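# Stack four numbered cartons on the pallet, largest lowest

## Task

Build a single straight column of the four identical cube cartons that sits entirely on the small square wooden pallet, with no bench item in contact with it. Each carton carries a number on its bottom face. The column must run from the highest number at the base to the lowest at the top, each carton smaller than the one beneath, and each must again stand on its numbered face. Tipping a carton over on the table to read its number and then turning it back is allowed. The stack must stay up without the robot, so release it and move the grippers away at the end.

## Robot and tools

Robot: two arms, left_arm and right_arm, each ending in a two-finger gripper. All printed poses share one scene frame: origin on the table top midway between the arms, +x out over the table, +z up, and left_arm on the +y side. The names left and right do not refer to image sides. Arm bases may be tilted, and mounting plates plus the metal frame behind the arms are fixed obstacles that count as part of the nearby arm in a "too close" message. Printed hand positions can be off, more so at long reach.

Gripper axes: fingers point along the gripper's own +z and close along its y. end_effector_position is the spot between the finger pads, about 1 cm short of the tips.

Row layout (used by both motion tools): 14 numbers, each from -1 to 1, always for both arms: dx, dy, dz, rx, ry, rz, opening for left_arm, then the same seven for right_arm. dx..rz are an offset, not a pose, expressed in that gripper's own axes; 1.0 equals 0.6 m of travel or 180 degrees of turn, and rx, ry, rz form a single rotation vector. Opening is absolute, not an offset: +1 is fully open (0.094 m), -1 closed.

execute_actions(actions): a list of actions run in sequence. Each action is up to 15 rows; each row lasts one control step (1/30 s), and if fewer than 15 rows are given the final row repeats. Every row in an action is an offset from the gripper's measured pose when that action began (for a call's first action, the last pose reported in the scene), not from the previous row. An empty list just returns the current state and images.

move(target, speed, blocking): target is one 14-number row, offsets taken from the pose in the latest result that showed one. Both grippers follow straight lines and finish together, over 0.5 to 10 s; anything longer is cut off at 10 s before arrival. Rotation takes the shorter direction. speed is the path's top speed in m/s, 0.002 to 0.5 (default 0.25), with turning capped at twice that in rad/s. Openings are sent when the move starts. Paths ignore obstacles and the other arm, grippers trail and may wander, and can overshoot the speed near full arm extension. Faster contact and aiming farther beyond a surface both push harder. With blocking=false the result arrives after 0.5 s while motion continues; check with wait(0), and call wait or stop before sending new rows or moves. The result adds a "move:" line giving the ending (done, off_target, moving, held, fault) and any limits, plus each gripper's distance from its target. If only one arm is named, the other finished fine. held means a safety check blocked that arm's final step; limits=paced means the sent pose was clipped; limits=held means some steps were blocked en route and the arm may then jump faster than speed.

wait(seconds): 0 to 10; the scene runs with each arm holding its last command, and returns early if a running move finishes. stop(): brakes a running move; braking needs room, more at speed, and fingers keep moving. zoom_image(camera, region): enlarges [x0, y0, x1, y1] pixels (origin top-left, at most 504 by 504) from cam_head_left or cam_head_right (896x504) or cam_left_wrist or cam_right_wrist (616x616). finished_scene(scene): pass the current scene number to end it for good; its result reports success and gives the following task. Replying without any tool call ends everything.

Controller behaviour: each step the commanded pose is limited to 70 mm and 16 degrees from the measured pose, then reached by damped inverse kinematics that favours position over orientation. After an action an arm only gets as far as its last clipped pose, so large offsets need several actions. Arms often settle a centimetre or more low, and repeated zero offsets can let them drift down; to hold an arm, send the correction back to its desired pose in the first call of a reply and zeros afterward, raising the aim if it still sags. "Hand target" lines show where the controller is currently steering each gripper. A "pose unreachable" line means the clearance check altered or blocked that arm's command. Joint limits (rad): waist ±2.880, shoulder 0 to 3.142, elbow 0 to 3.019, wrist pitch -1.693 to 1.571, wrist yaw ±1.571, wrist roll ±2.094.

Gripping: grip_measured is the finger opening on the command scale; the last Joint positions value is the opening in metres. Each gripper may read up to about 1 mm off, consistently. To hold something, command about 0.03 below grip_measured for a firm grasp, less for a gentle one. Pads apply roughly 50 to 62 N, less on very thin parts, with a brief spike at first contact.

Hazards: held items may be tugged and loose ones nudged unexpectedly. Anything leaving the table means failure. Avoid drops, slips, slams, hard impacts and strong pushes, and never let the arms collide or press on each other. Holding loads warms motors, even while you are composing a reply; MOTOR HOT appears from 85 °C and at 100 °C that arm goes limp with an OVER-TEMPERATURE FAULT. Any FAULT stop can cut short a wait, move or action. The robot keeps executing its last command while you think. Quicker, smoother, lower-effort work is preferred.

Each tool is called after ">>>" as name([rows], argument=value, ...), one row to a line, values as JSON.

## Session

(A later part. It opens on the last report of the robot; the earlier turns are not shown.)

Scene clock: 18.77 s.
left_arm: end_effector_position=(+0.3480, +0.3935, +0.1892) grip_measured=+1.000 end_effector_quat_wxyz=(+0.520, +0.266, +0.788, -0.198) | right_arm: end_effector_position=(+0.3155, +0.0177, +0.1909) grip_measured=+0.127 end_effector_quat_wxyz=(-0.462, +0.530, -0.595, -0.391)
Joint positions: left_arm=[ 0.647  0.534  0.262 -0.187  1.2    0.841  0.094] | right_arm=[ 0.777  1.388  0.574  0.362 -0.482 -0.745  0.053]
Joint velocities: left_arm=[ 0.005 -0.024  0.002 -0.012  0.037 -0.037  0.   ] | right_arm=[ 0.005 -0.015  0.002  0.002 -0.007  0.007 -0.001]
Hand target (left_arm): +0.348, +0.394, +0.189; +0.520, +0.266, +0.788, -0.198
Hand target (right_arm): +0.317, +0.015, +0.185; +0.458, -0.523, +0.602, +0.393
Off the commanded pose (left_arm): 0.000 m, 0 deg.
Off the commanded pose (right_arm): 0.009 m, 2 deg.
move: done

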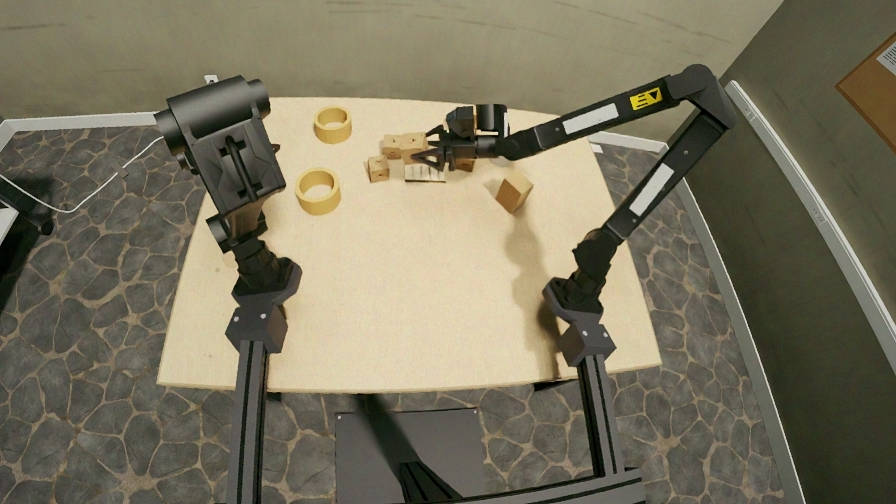

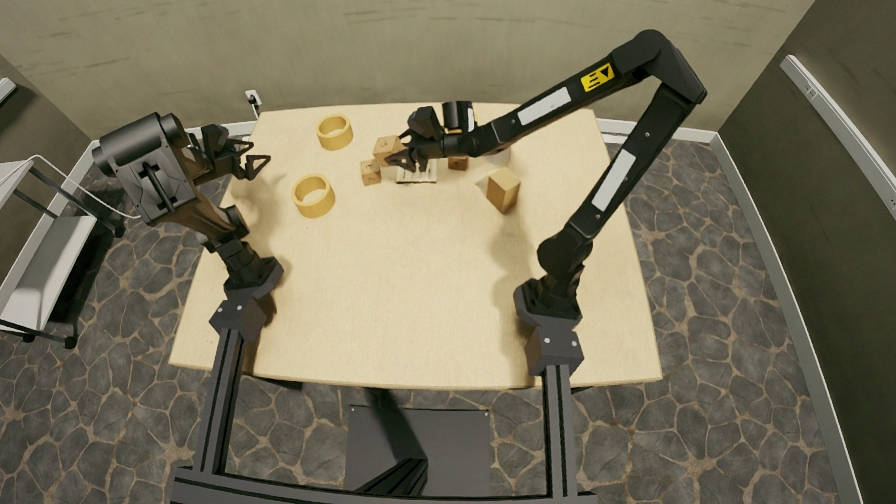

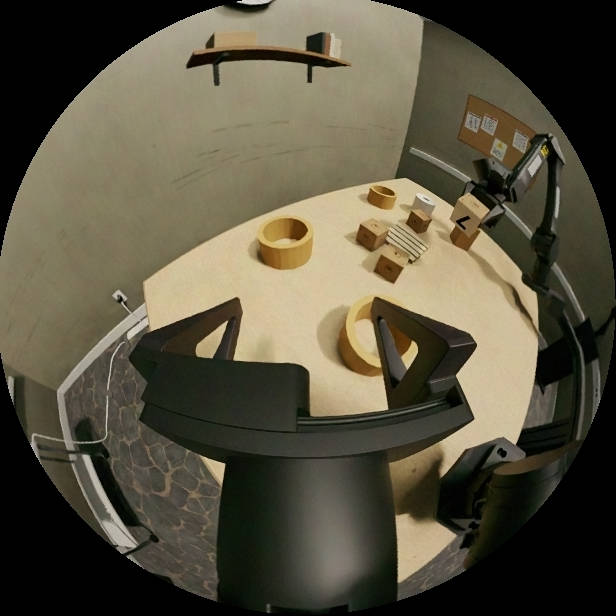

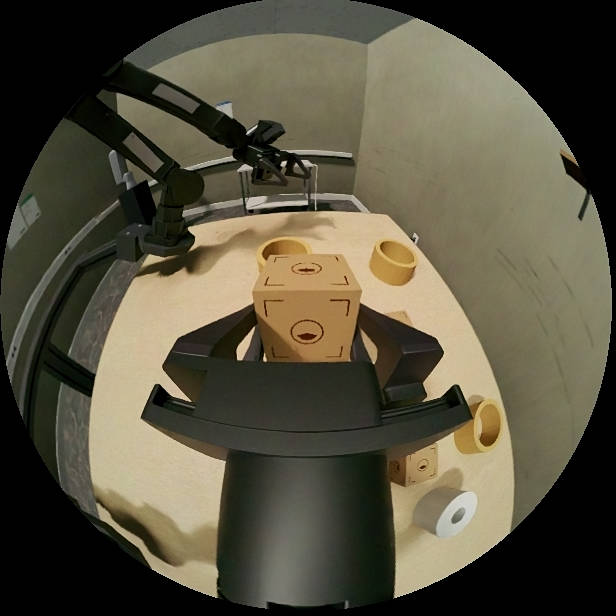

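>>> move(target=[0,0,0,0,0,0,1,0.195,0.065,-0.083,0,0.42,0,0.09], speed=0.35)

>>> move(target=[0,0,0,0,0,0,1,0,0,0.07,0,0,0,0.09], speed=0.08)

Scene clock: 21.80 s.
left_arm: end_effector_position=(+0.3480, +0.3935, +0.1892) grip_measured=+1.000 end_effector_quat_wxyz=(+0.520, +0.266, +0.788, -0.198) | right_arm: end_effector_position=(+0.2597, -0.0727, +0.0827) grip_measured=+0.127 end_effector_quat_wxyz=(-0.018, -0.660, +0.751, -0.014)
Joint positions: left_arm=[ 0.647  0.534  0.262 -0.187  1.2    0.841  0.094] | right_arm=[ 0.989  1.58   0.885 -0.846  0.502 -0.489  0.053]
Joint velocities: left_arm=[-0.015  0.005  0.002 -0.012  0.022  0.022  0.   ] | right_arm=[-0.005 -0.005  0.007 -0.002 -0.066  0.037  0.   ]
Hand target (left_arm): +0.348, +0.394, +0.189; +0.520, +0.266, +0.788, -0.198
Hand target (right_arm): +0.268, -0.057, +0.091; -0.006, -0.655, +0.756, -0.012
Off the commanded pose (left_arm): 0.000 m, 0 deg.
Off the commanded pose (right_arm): 0.021 m, 2 deg.
move: off_target (right_arm)

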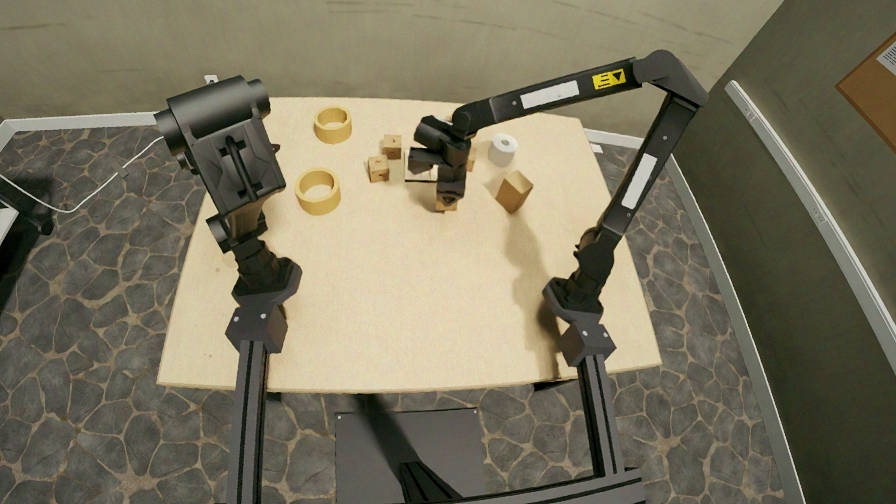

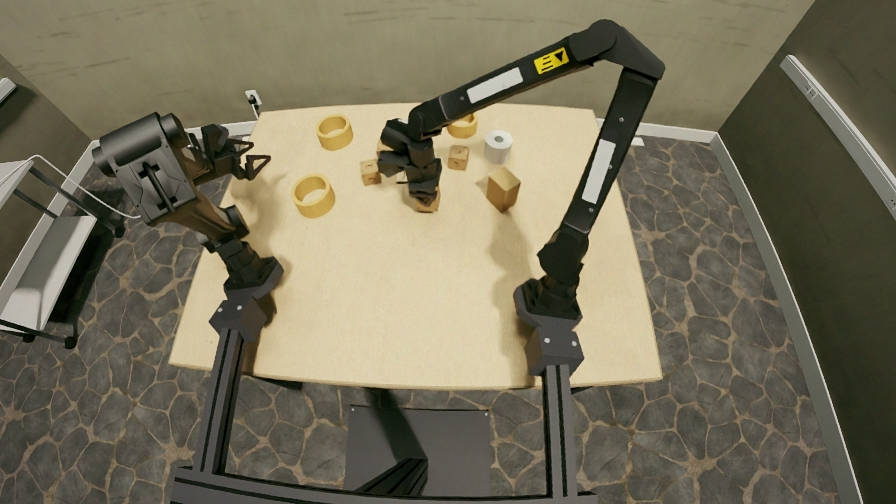

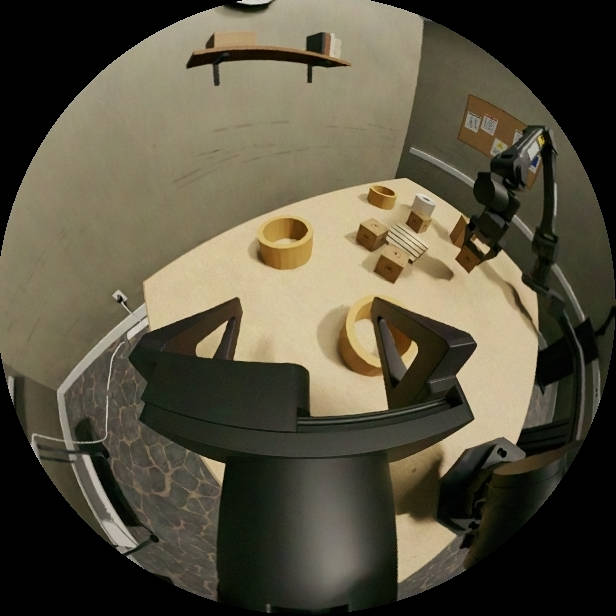

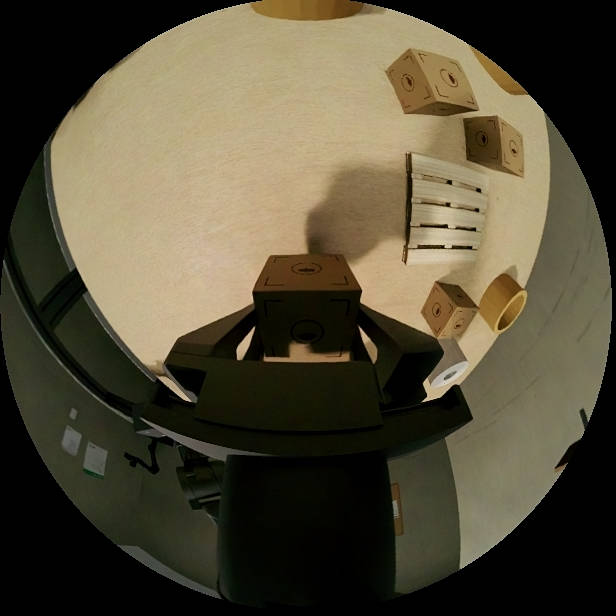

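Scene clock: 22.67 s.
left_arm: end_effector_position=(+0.3480, +0.3935, +0.1892) grip_measured=+1.000 end_effector_quat_wxyz=(+0.520, +0.266, +0.788, -0.198) | right_arm: end_effector_position=(+0.2620, -0.0707, +0.0500) grip_measured=+0.127 end_effector_quat_wxyz=(-0.009, -0.655, +0.755, -0.013)
Joint positions: left_arm=[ 0.647  0.534  0.262 -0.187  1.2    0.841  0.094] | right_arm=[ 0.949  1.636  0.856 -0.718  0.5   -0.534  0.053]
Joint velocities: left_arm=[ 0.015 -0.015 -0.012  0.002  0.007  0.037  0.   ] | right_arm=[-0.015 -0.005  0.017  0.002 -0.007 -0.081  0.   ]
Hand target (left_arm): +0.348, +0.394, +0.189; +0.520, +0.266, +0.788, -0.198
Hand target (right_arm): +0.260, -0.075, +0.041; -0.018, -0.659, +0.751, -0.013
Off the commanded pose (left_arm): 0.000 m, 0 deg.
Off the commanded pose (right_arm): 0.010 m, 1 deg.
move: done

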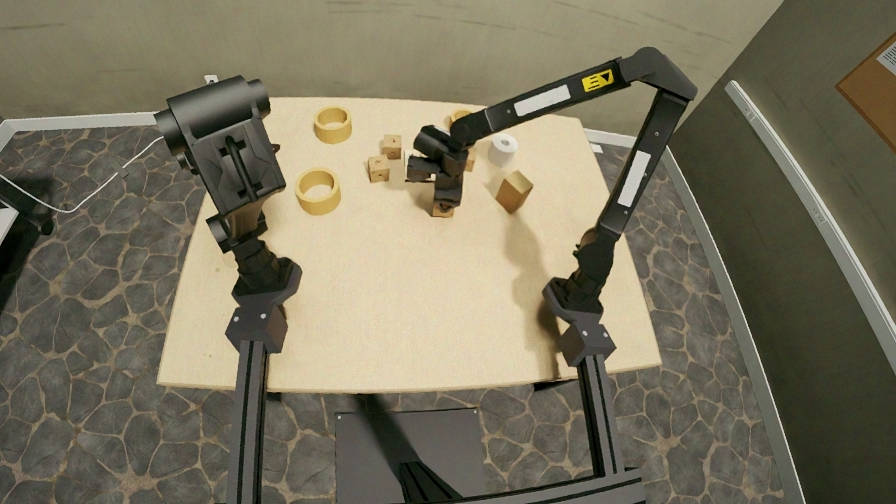

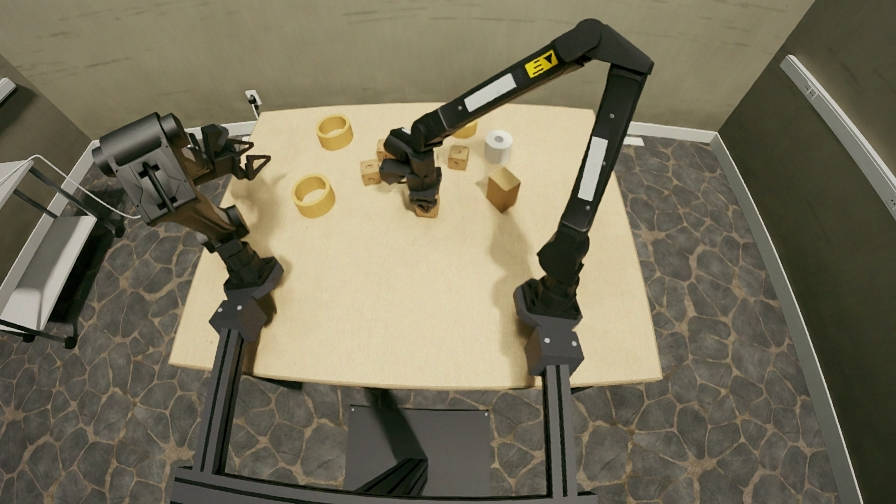

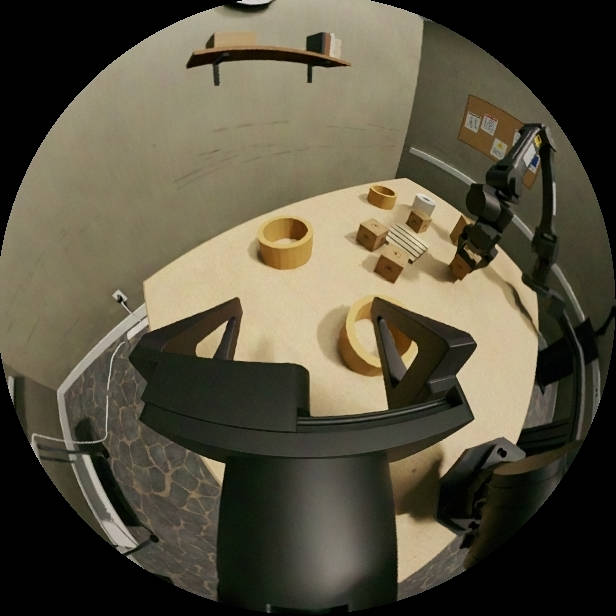

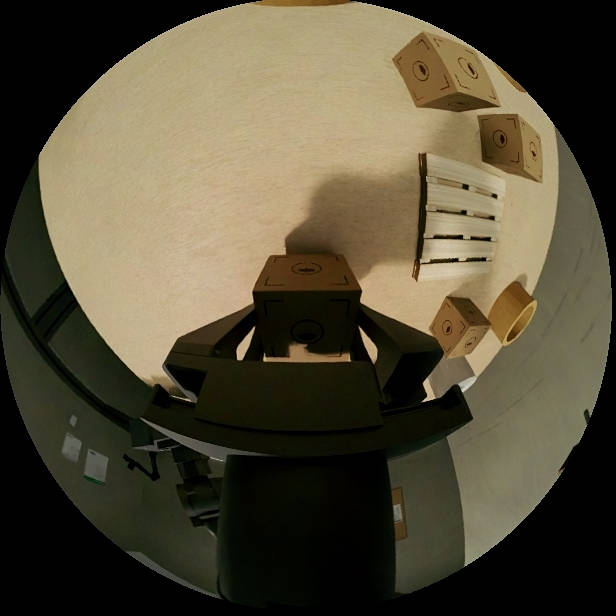

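>>> move(target=[0,0,0,0,0,0,1,0,0,0.045,0,0,0,0.09], speed=0.05)

>>> execute_actions([
  [[0,0,0,0,0,0,1,0,0,0,0,0,0,1]],
  [[0,0,0,0,0,0,1,0,0,-0.11,0,0,0,1]],
])

>>> move(target=[0,0,0,0,0,0,1,0.075,-0.27,-0.03,0,0,0,1])

Scene clock: 23.93 s.
left_arm: end_effector_position=(+0.3480, +0.3935, +0.1892) grip_measured=+1.000 end_effector_quat_wxyz=(+0.520, +0.266, +0.788, -0.198) | right_arm: end_effector_position=(+0.2654, -0.0668, +0.0333) grip_measured=+0.127 end_effector_quat_wxyz=(+0.002, -0.652, +0.759, -0.011)
Joint positions: left_arm=[ 0.647  0.534  0.262 -0.187  1.2    0.841  0.094] | right_arm=[ 0.93   1.669  0.846 -0.64   0.499 -0.557  0.053]
Joint velocities: left_arm=[-0.015 -0.015 -0.007 -0.002  0.007  0.007  0.   ] | right_arm=[-0.005 -0.005  0.007  0.012 -0.007 -0.081 -0.001]
Hand target (left_arm): +0.348, +0.394, +0.189; +0.520, +0.266, +0.788, -0.198
Hand target (right_arm): +0.262, -0.072, +0.024; -0.008, -0.655, +0.755, -0.012
Off the commanded pose (left_arm): 0.000 m, 0 deg.
Off the commanded pose (right_arm): 0.012 m, 1 deg.
move: off_target (right_arm)

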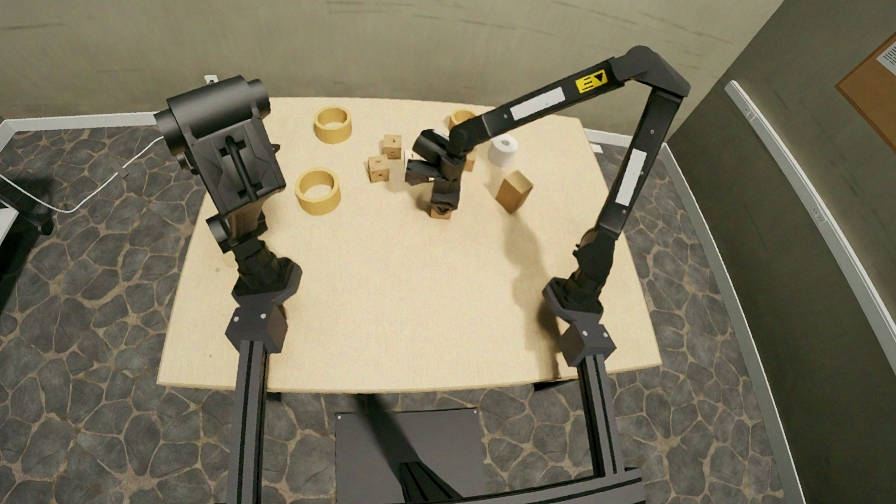

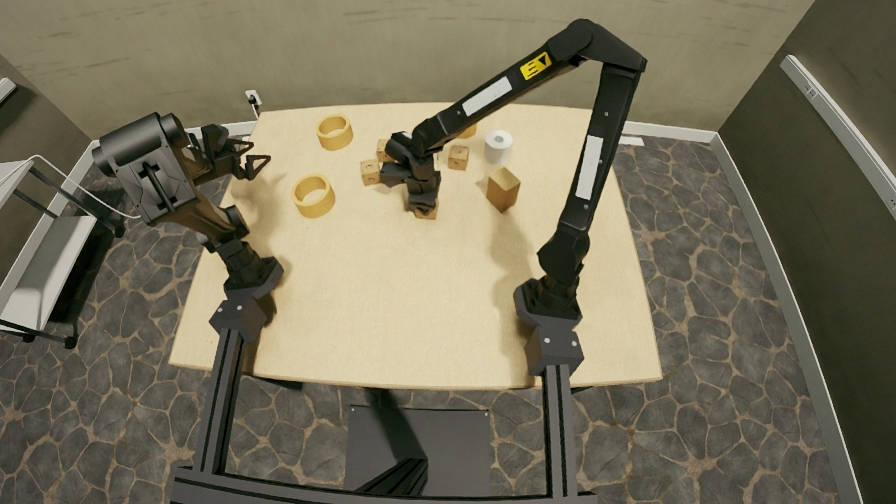

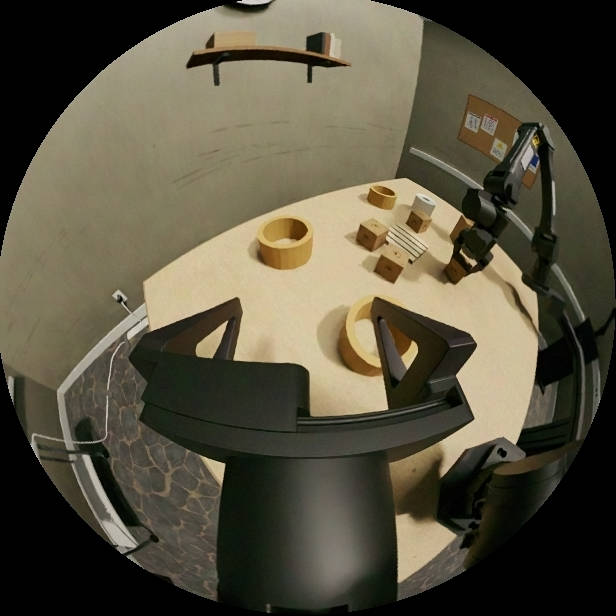

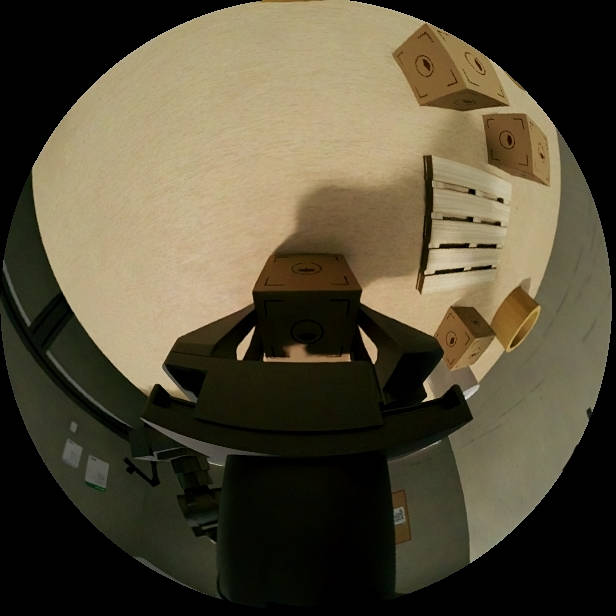

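Scene clock: 24.93 s.
left_arm: end_effector_position=(+0.3480, +0.3935, +0.1892) grip_measured=+1.000 end_effector_quat_wxyz=(+0.520, +0.266, +0.788, -0.198) | right_arm: end_effector_position=(+0.2543, -0.0737, +0.0935) grip_measured=+1.000 end_effector_quat_wxyz=(-0.006, -0.661, +0.751, -0.012)
Joint positions: left_arm=[ 0.647  0.534  0.262 -0.187  1.2    0.841  0.094] | right_arm=[ 1.012  1.543  0.864 -0.846  0.505 -0.48   0.094]
Joint velocities: left_arm=[-0.015  0.005  0.012 -0.002 -0.007 -0.007  0.   ] | right_arm=[ 0.015 -0.005  0.002  0.002  0.007 -0.007  0.   ]
Hand target (left_arm): +0.348, +0.394, +0.189; +0.520, +0.266, +0.788, -0.198
Hand target (right_arm): +0.263, -0.066, +0.099; +0.001, -0.651, +0.759, -0.011
Off the commanded pose (left_arm): 0.000 m, 0 deg.
Off the commanded pose (right_arm): 0.014 m, 2 deg.

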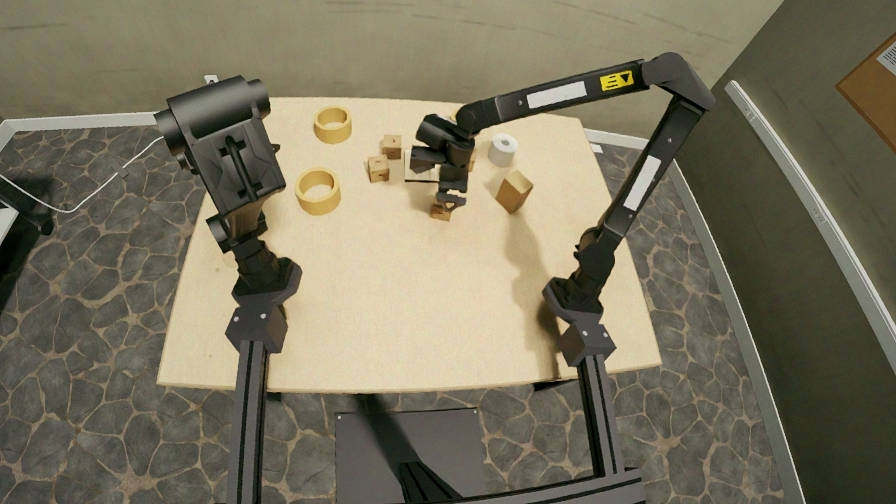

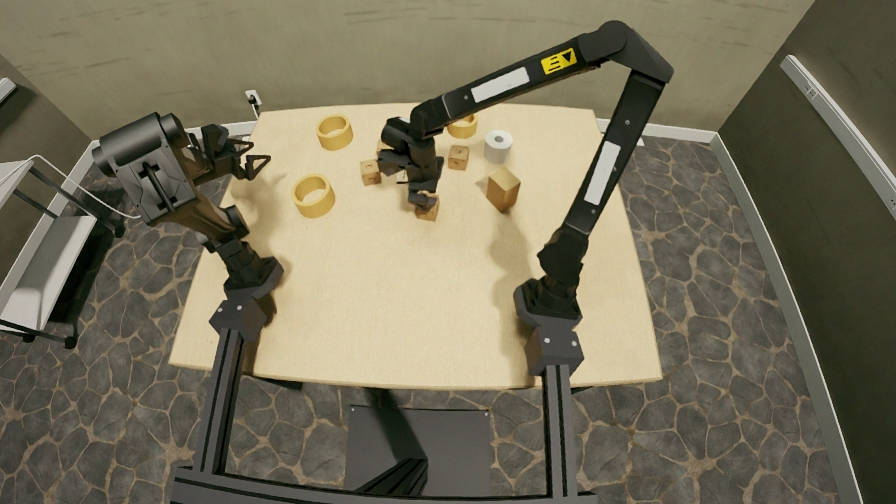

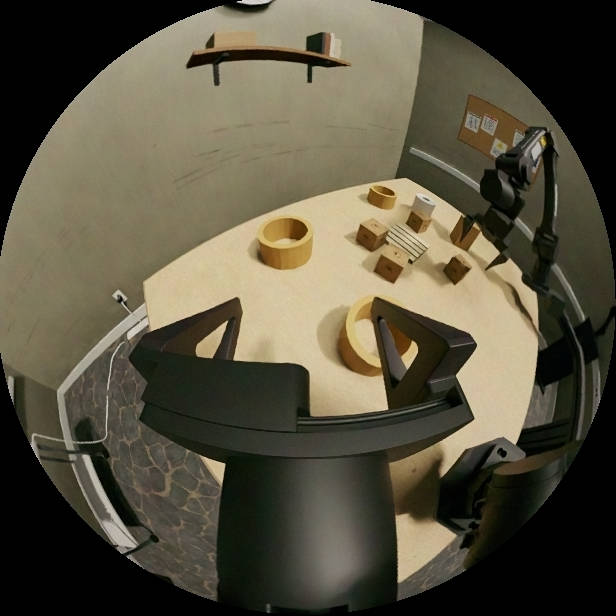

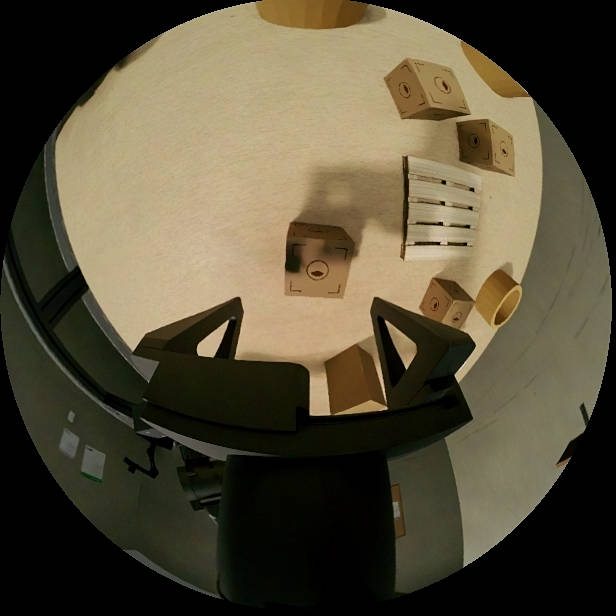

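Scene clock: 26.20 s.
left_arm: end_effector_position=(+0.3480, +0.3935, +0.1892) grip_measured=+1.000 end_effector_quat_wxyz=(+0.520, +0.266, +0.788, -0.198) | right_arm: end_effector_position=(+0.3932, -0.1393, +0.1078) grip_measured=+1.000 end_effector_quat_wxyz=(-0.015, -0.661, +0.751, -0.009)
Joint positions: left_arm=[ 0.647  0.534  0.262 -0.187  1.2    0.841  0.094] | right_arm=[ 0.703  1.499  1.073 -0.958  0.461 -0.817  0.094]
Joint velocities: left_arm=[ 0.005 -0.005 -0.017 -0.022 -0.022  0.007  0.   ] | right_arm=[ 0.005 -0.005 -0.017 -0.007 -0.051  0.037  0.   ]
Hand target (left_arm): +0.348, +0.394, +0.189; +0.520, +0.266, +0.788, -0.198
Hand target (right_arm): +0.407, -0.137, +0.117; -0.003, -0.660, +0.751, -0.010
Off the commanded pose (left_arm): 0.000 m, 0 deg.
Off the commanded pose (right_arm): 0.017 m, 1 deg.
move: off_target (right_arm)

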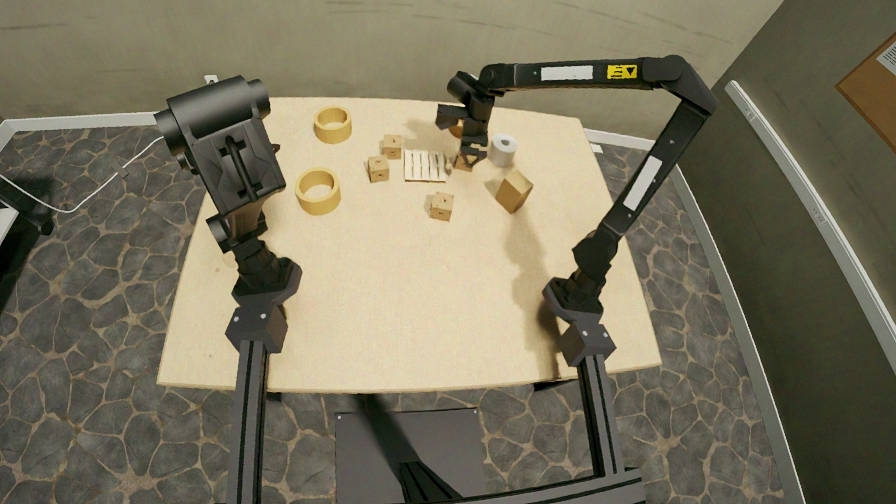

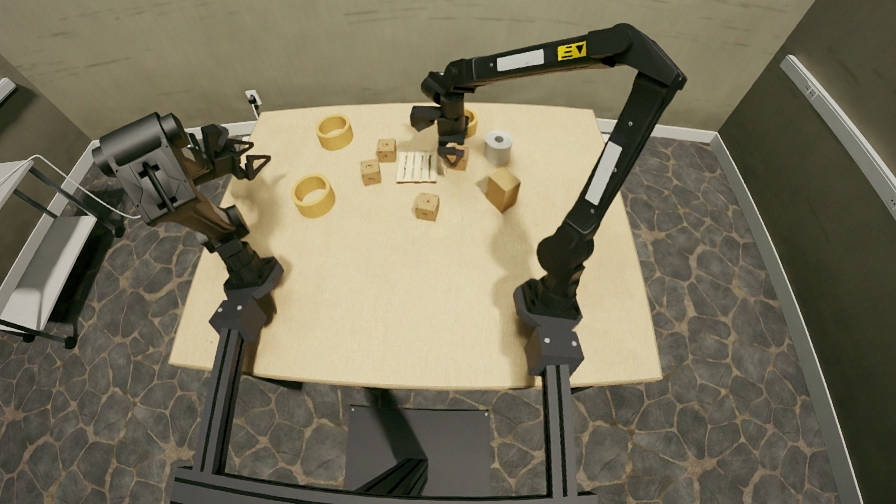

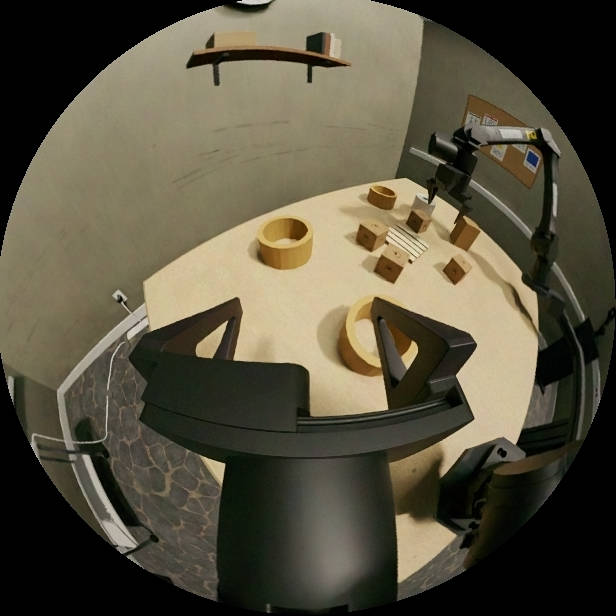

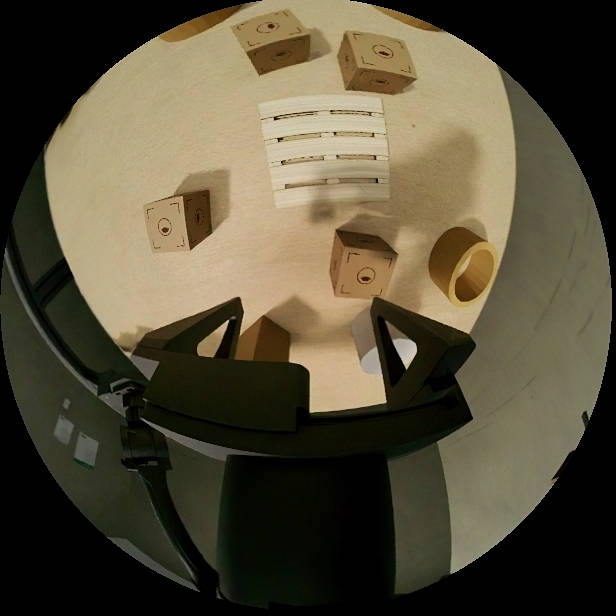

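>>> move(target=[0,0,0,0,0,0,1,0.01,-0.1,0.06,0,0,0,1], speed=0.12)

Scene clock: 27.30 s.
left_arm: end_effector_position=(+0.3480, +0.3935, +0.1892) grip_measured=+1.000 end_effector_quat_wxyz=(+0.520, +0.266, +0.788, -0.198) | right_arm: end_effector_position=(+0.4348, -0.1581, +0.0749) grip_measured=+1.000 end_effector_quat_wxyz=(-0.021, -0.661, +0.750, -0.007)
Joint positions: left_arm=[ 0.647  0.534  0.262 -0.187  1.2    0.841  0.094] | right_arm=[ 0.592  1.576  1.141 -0.911  0.435 -0.932  0.094]
Joint velocities: left_arm=[-0.005  0.005 -0.012 -0.002 -0.007 -0.11   0.   ] | right_arm=[-0.015  0.005 -0.012  0.002 -0.066 -0.081  0.   ]
Hand target (left_arm): +0.348, +0.394, +0.189; +0.520, +0.266, +0.788, -0.198
Hand target (right_arm): +0.452, -0.154, +0.073; -0.013, -0.660, +0.751, -0.009
Off the commanded pose (left_arm): 0.000 m, 0 deg.
Off the commanded pose (right_arm): 0.018 m, 1 deg.
move: off_target (right_arm)

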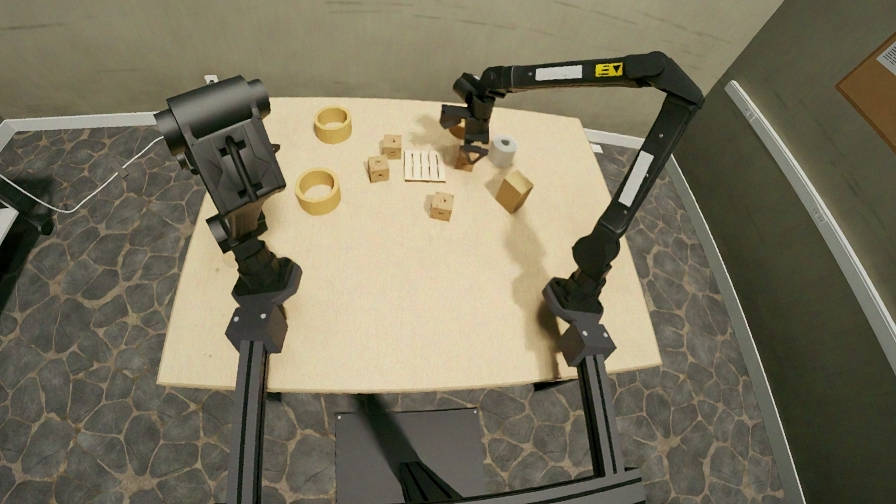

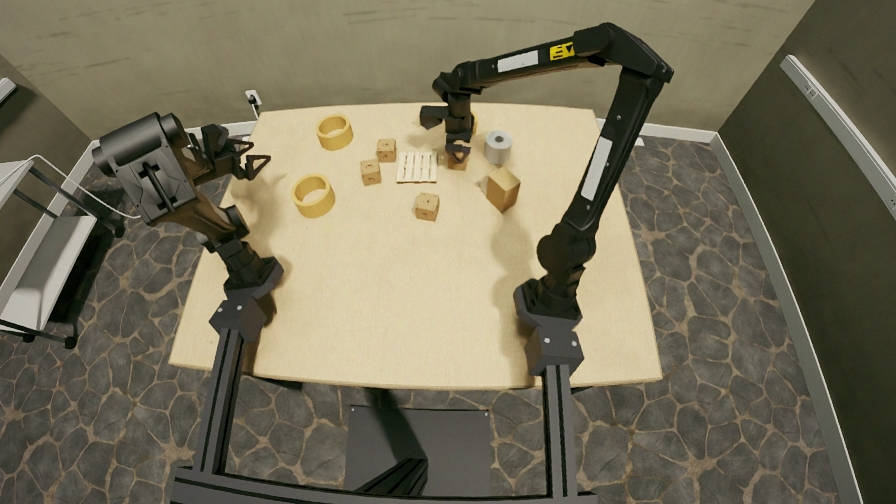

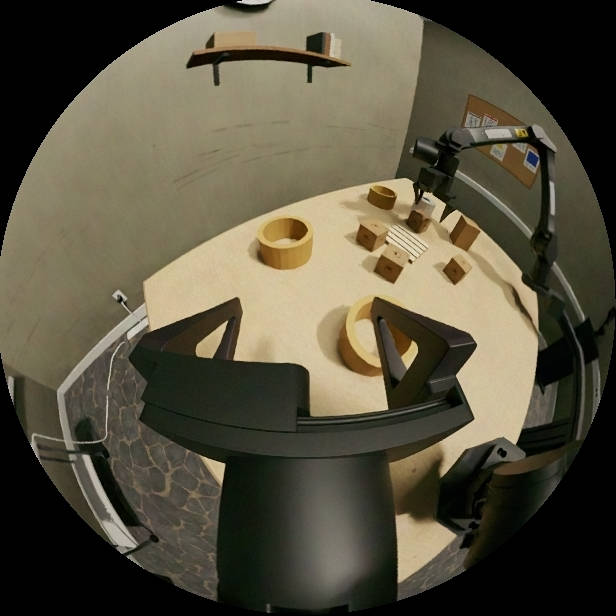

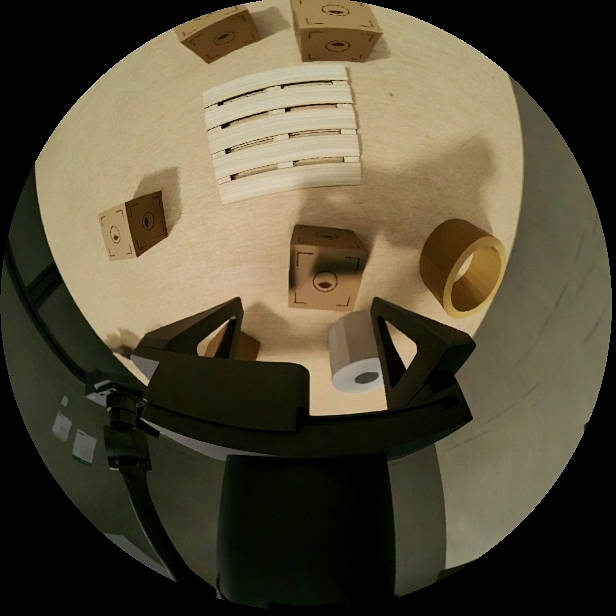

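>>> move(target=[0,0,0,0,0,0,1,-0.015,-0.035,0.085,0,0,0.02,1], speed=0.07)

Scene clock: 28.57 s.
left_arm: end_effector_position=(+0.3480, +0.3935, +0.1892) grip_measured=+1.000 end_effector_quat_wxyz=(+0.520, +0.266, +0.788, -0.198) | right_arm: end_effector_position=(+0.4388, -0.1560, +0.0277) grip_measured=+1.000 end_effector_quat_wxyz=(-0.028, -0.647, +0.762, -0.004)
Joint positions: left_arm=[ 0.647  0.534  0.262 -0.187  1.2    0.841  0.094] | right_arm=[ 0.551  1.67   1.141 -0.816  0.423 -0.934  0.094]
Joint velocities: left_arm=[ 0.005 -0.005 -0.002 -0.012  0.007  0.051  0.   ] | right_arm=[-0.015 -0.005 -0.002  0.002  0.037  0.022  0.   ]
Hand target (left_arm): +0.348, +0.394, +0.189; +0.520, +0.266, +0.788, -0.198
Hand target (right_arm): +0.456, -0.155, +0.024; -0.020, -0.637, +0.771, -0.007
Off the commanded pose (left_arm): 0.000 m, 0 deg.
Off the commanded pose (right_arm): 0.017 m, 2 deg.
move: off_target (right_arm)

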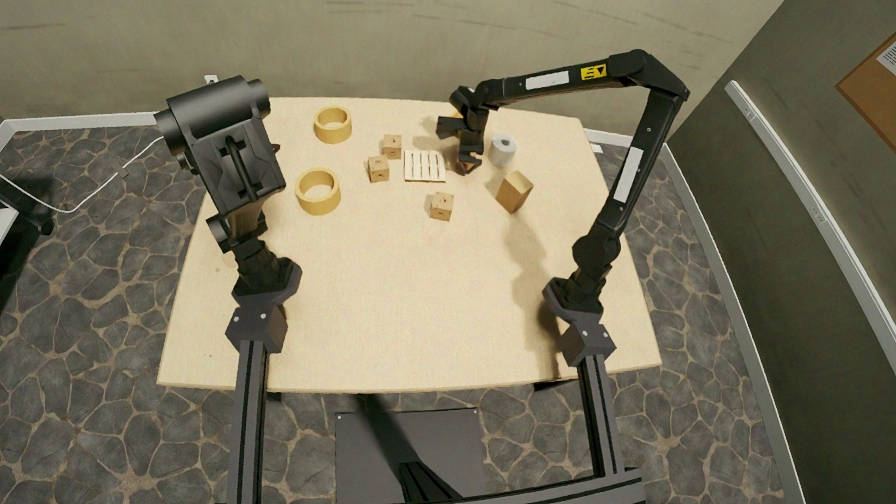

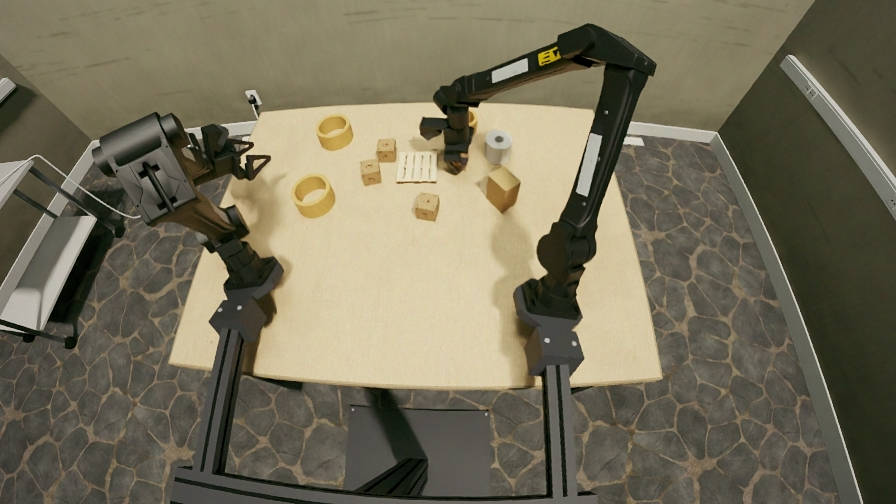

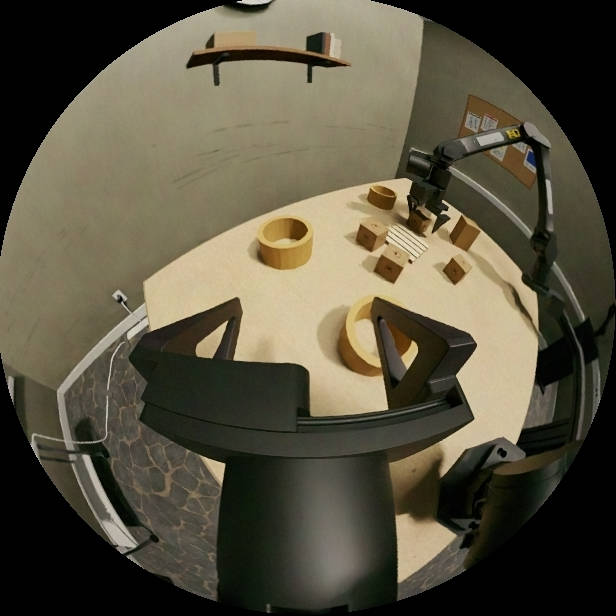

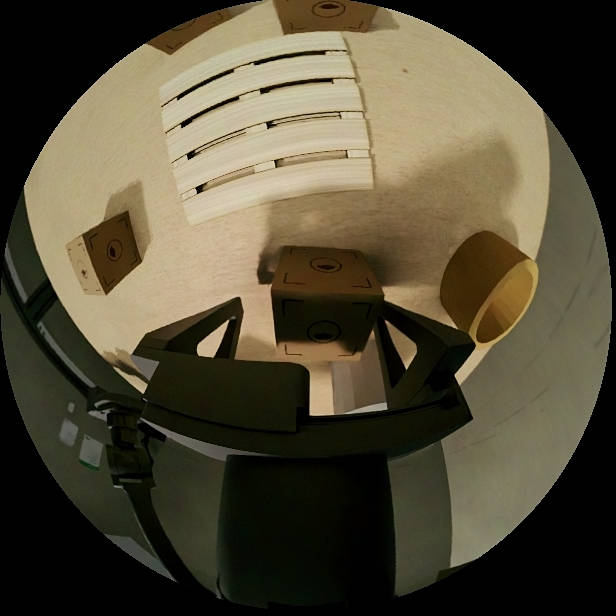

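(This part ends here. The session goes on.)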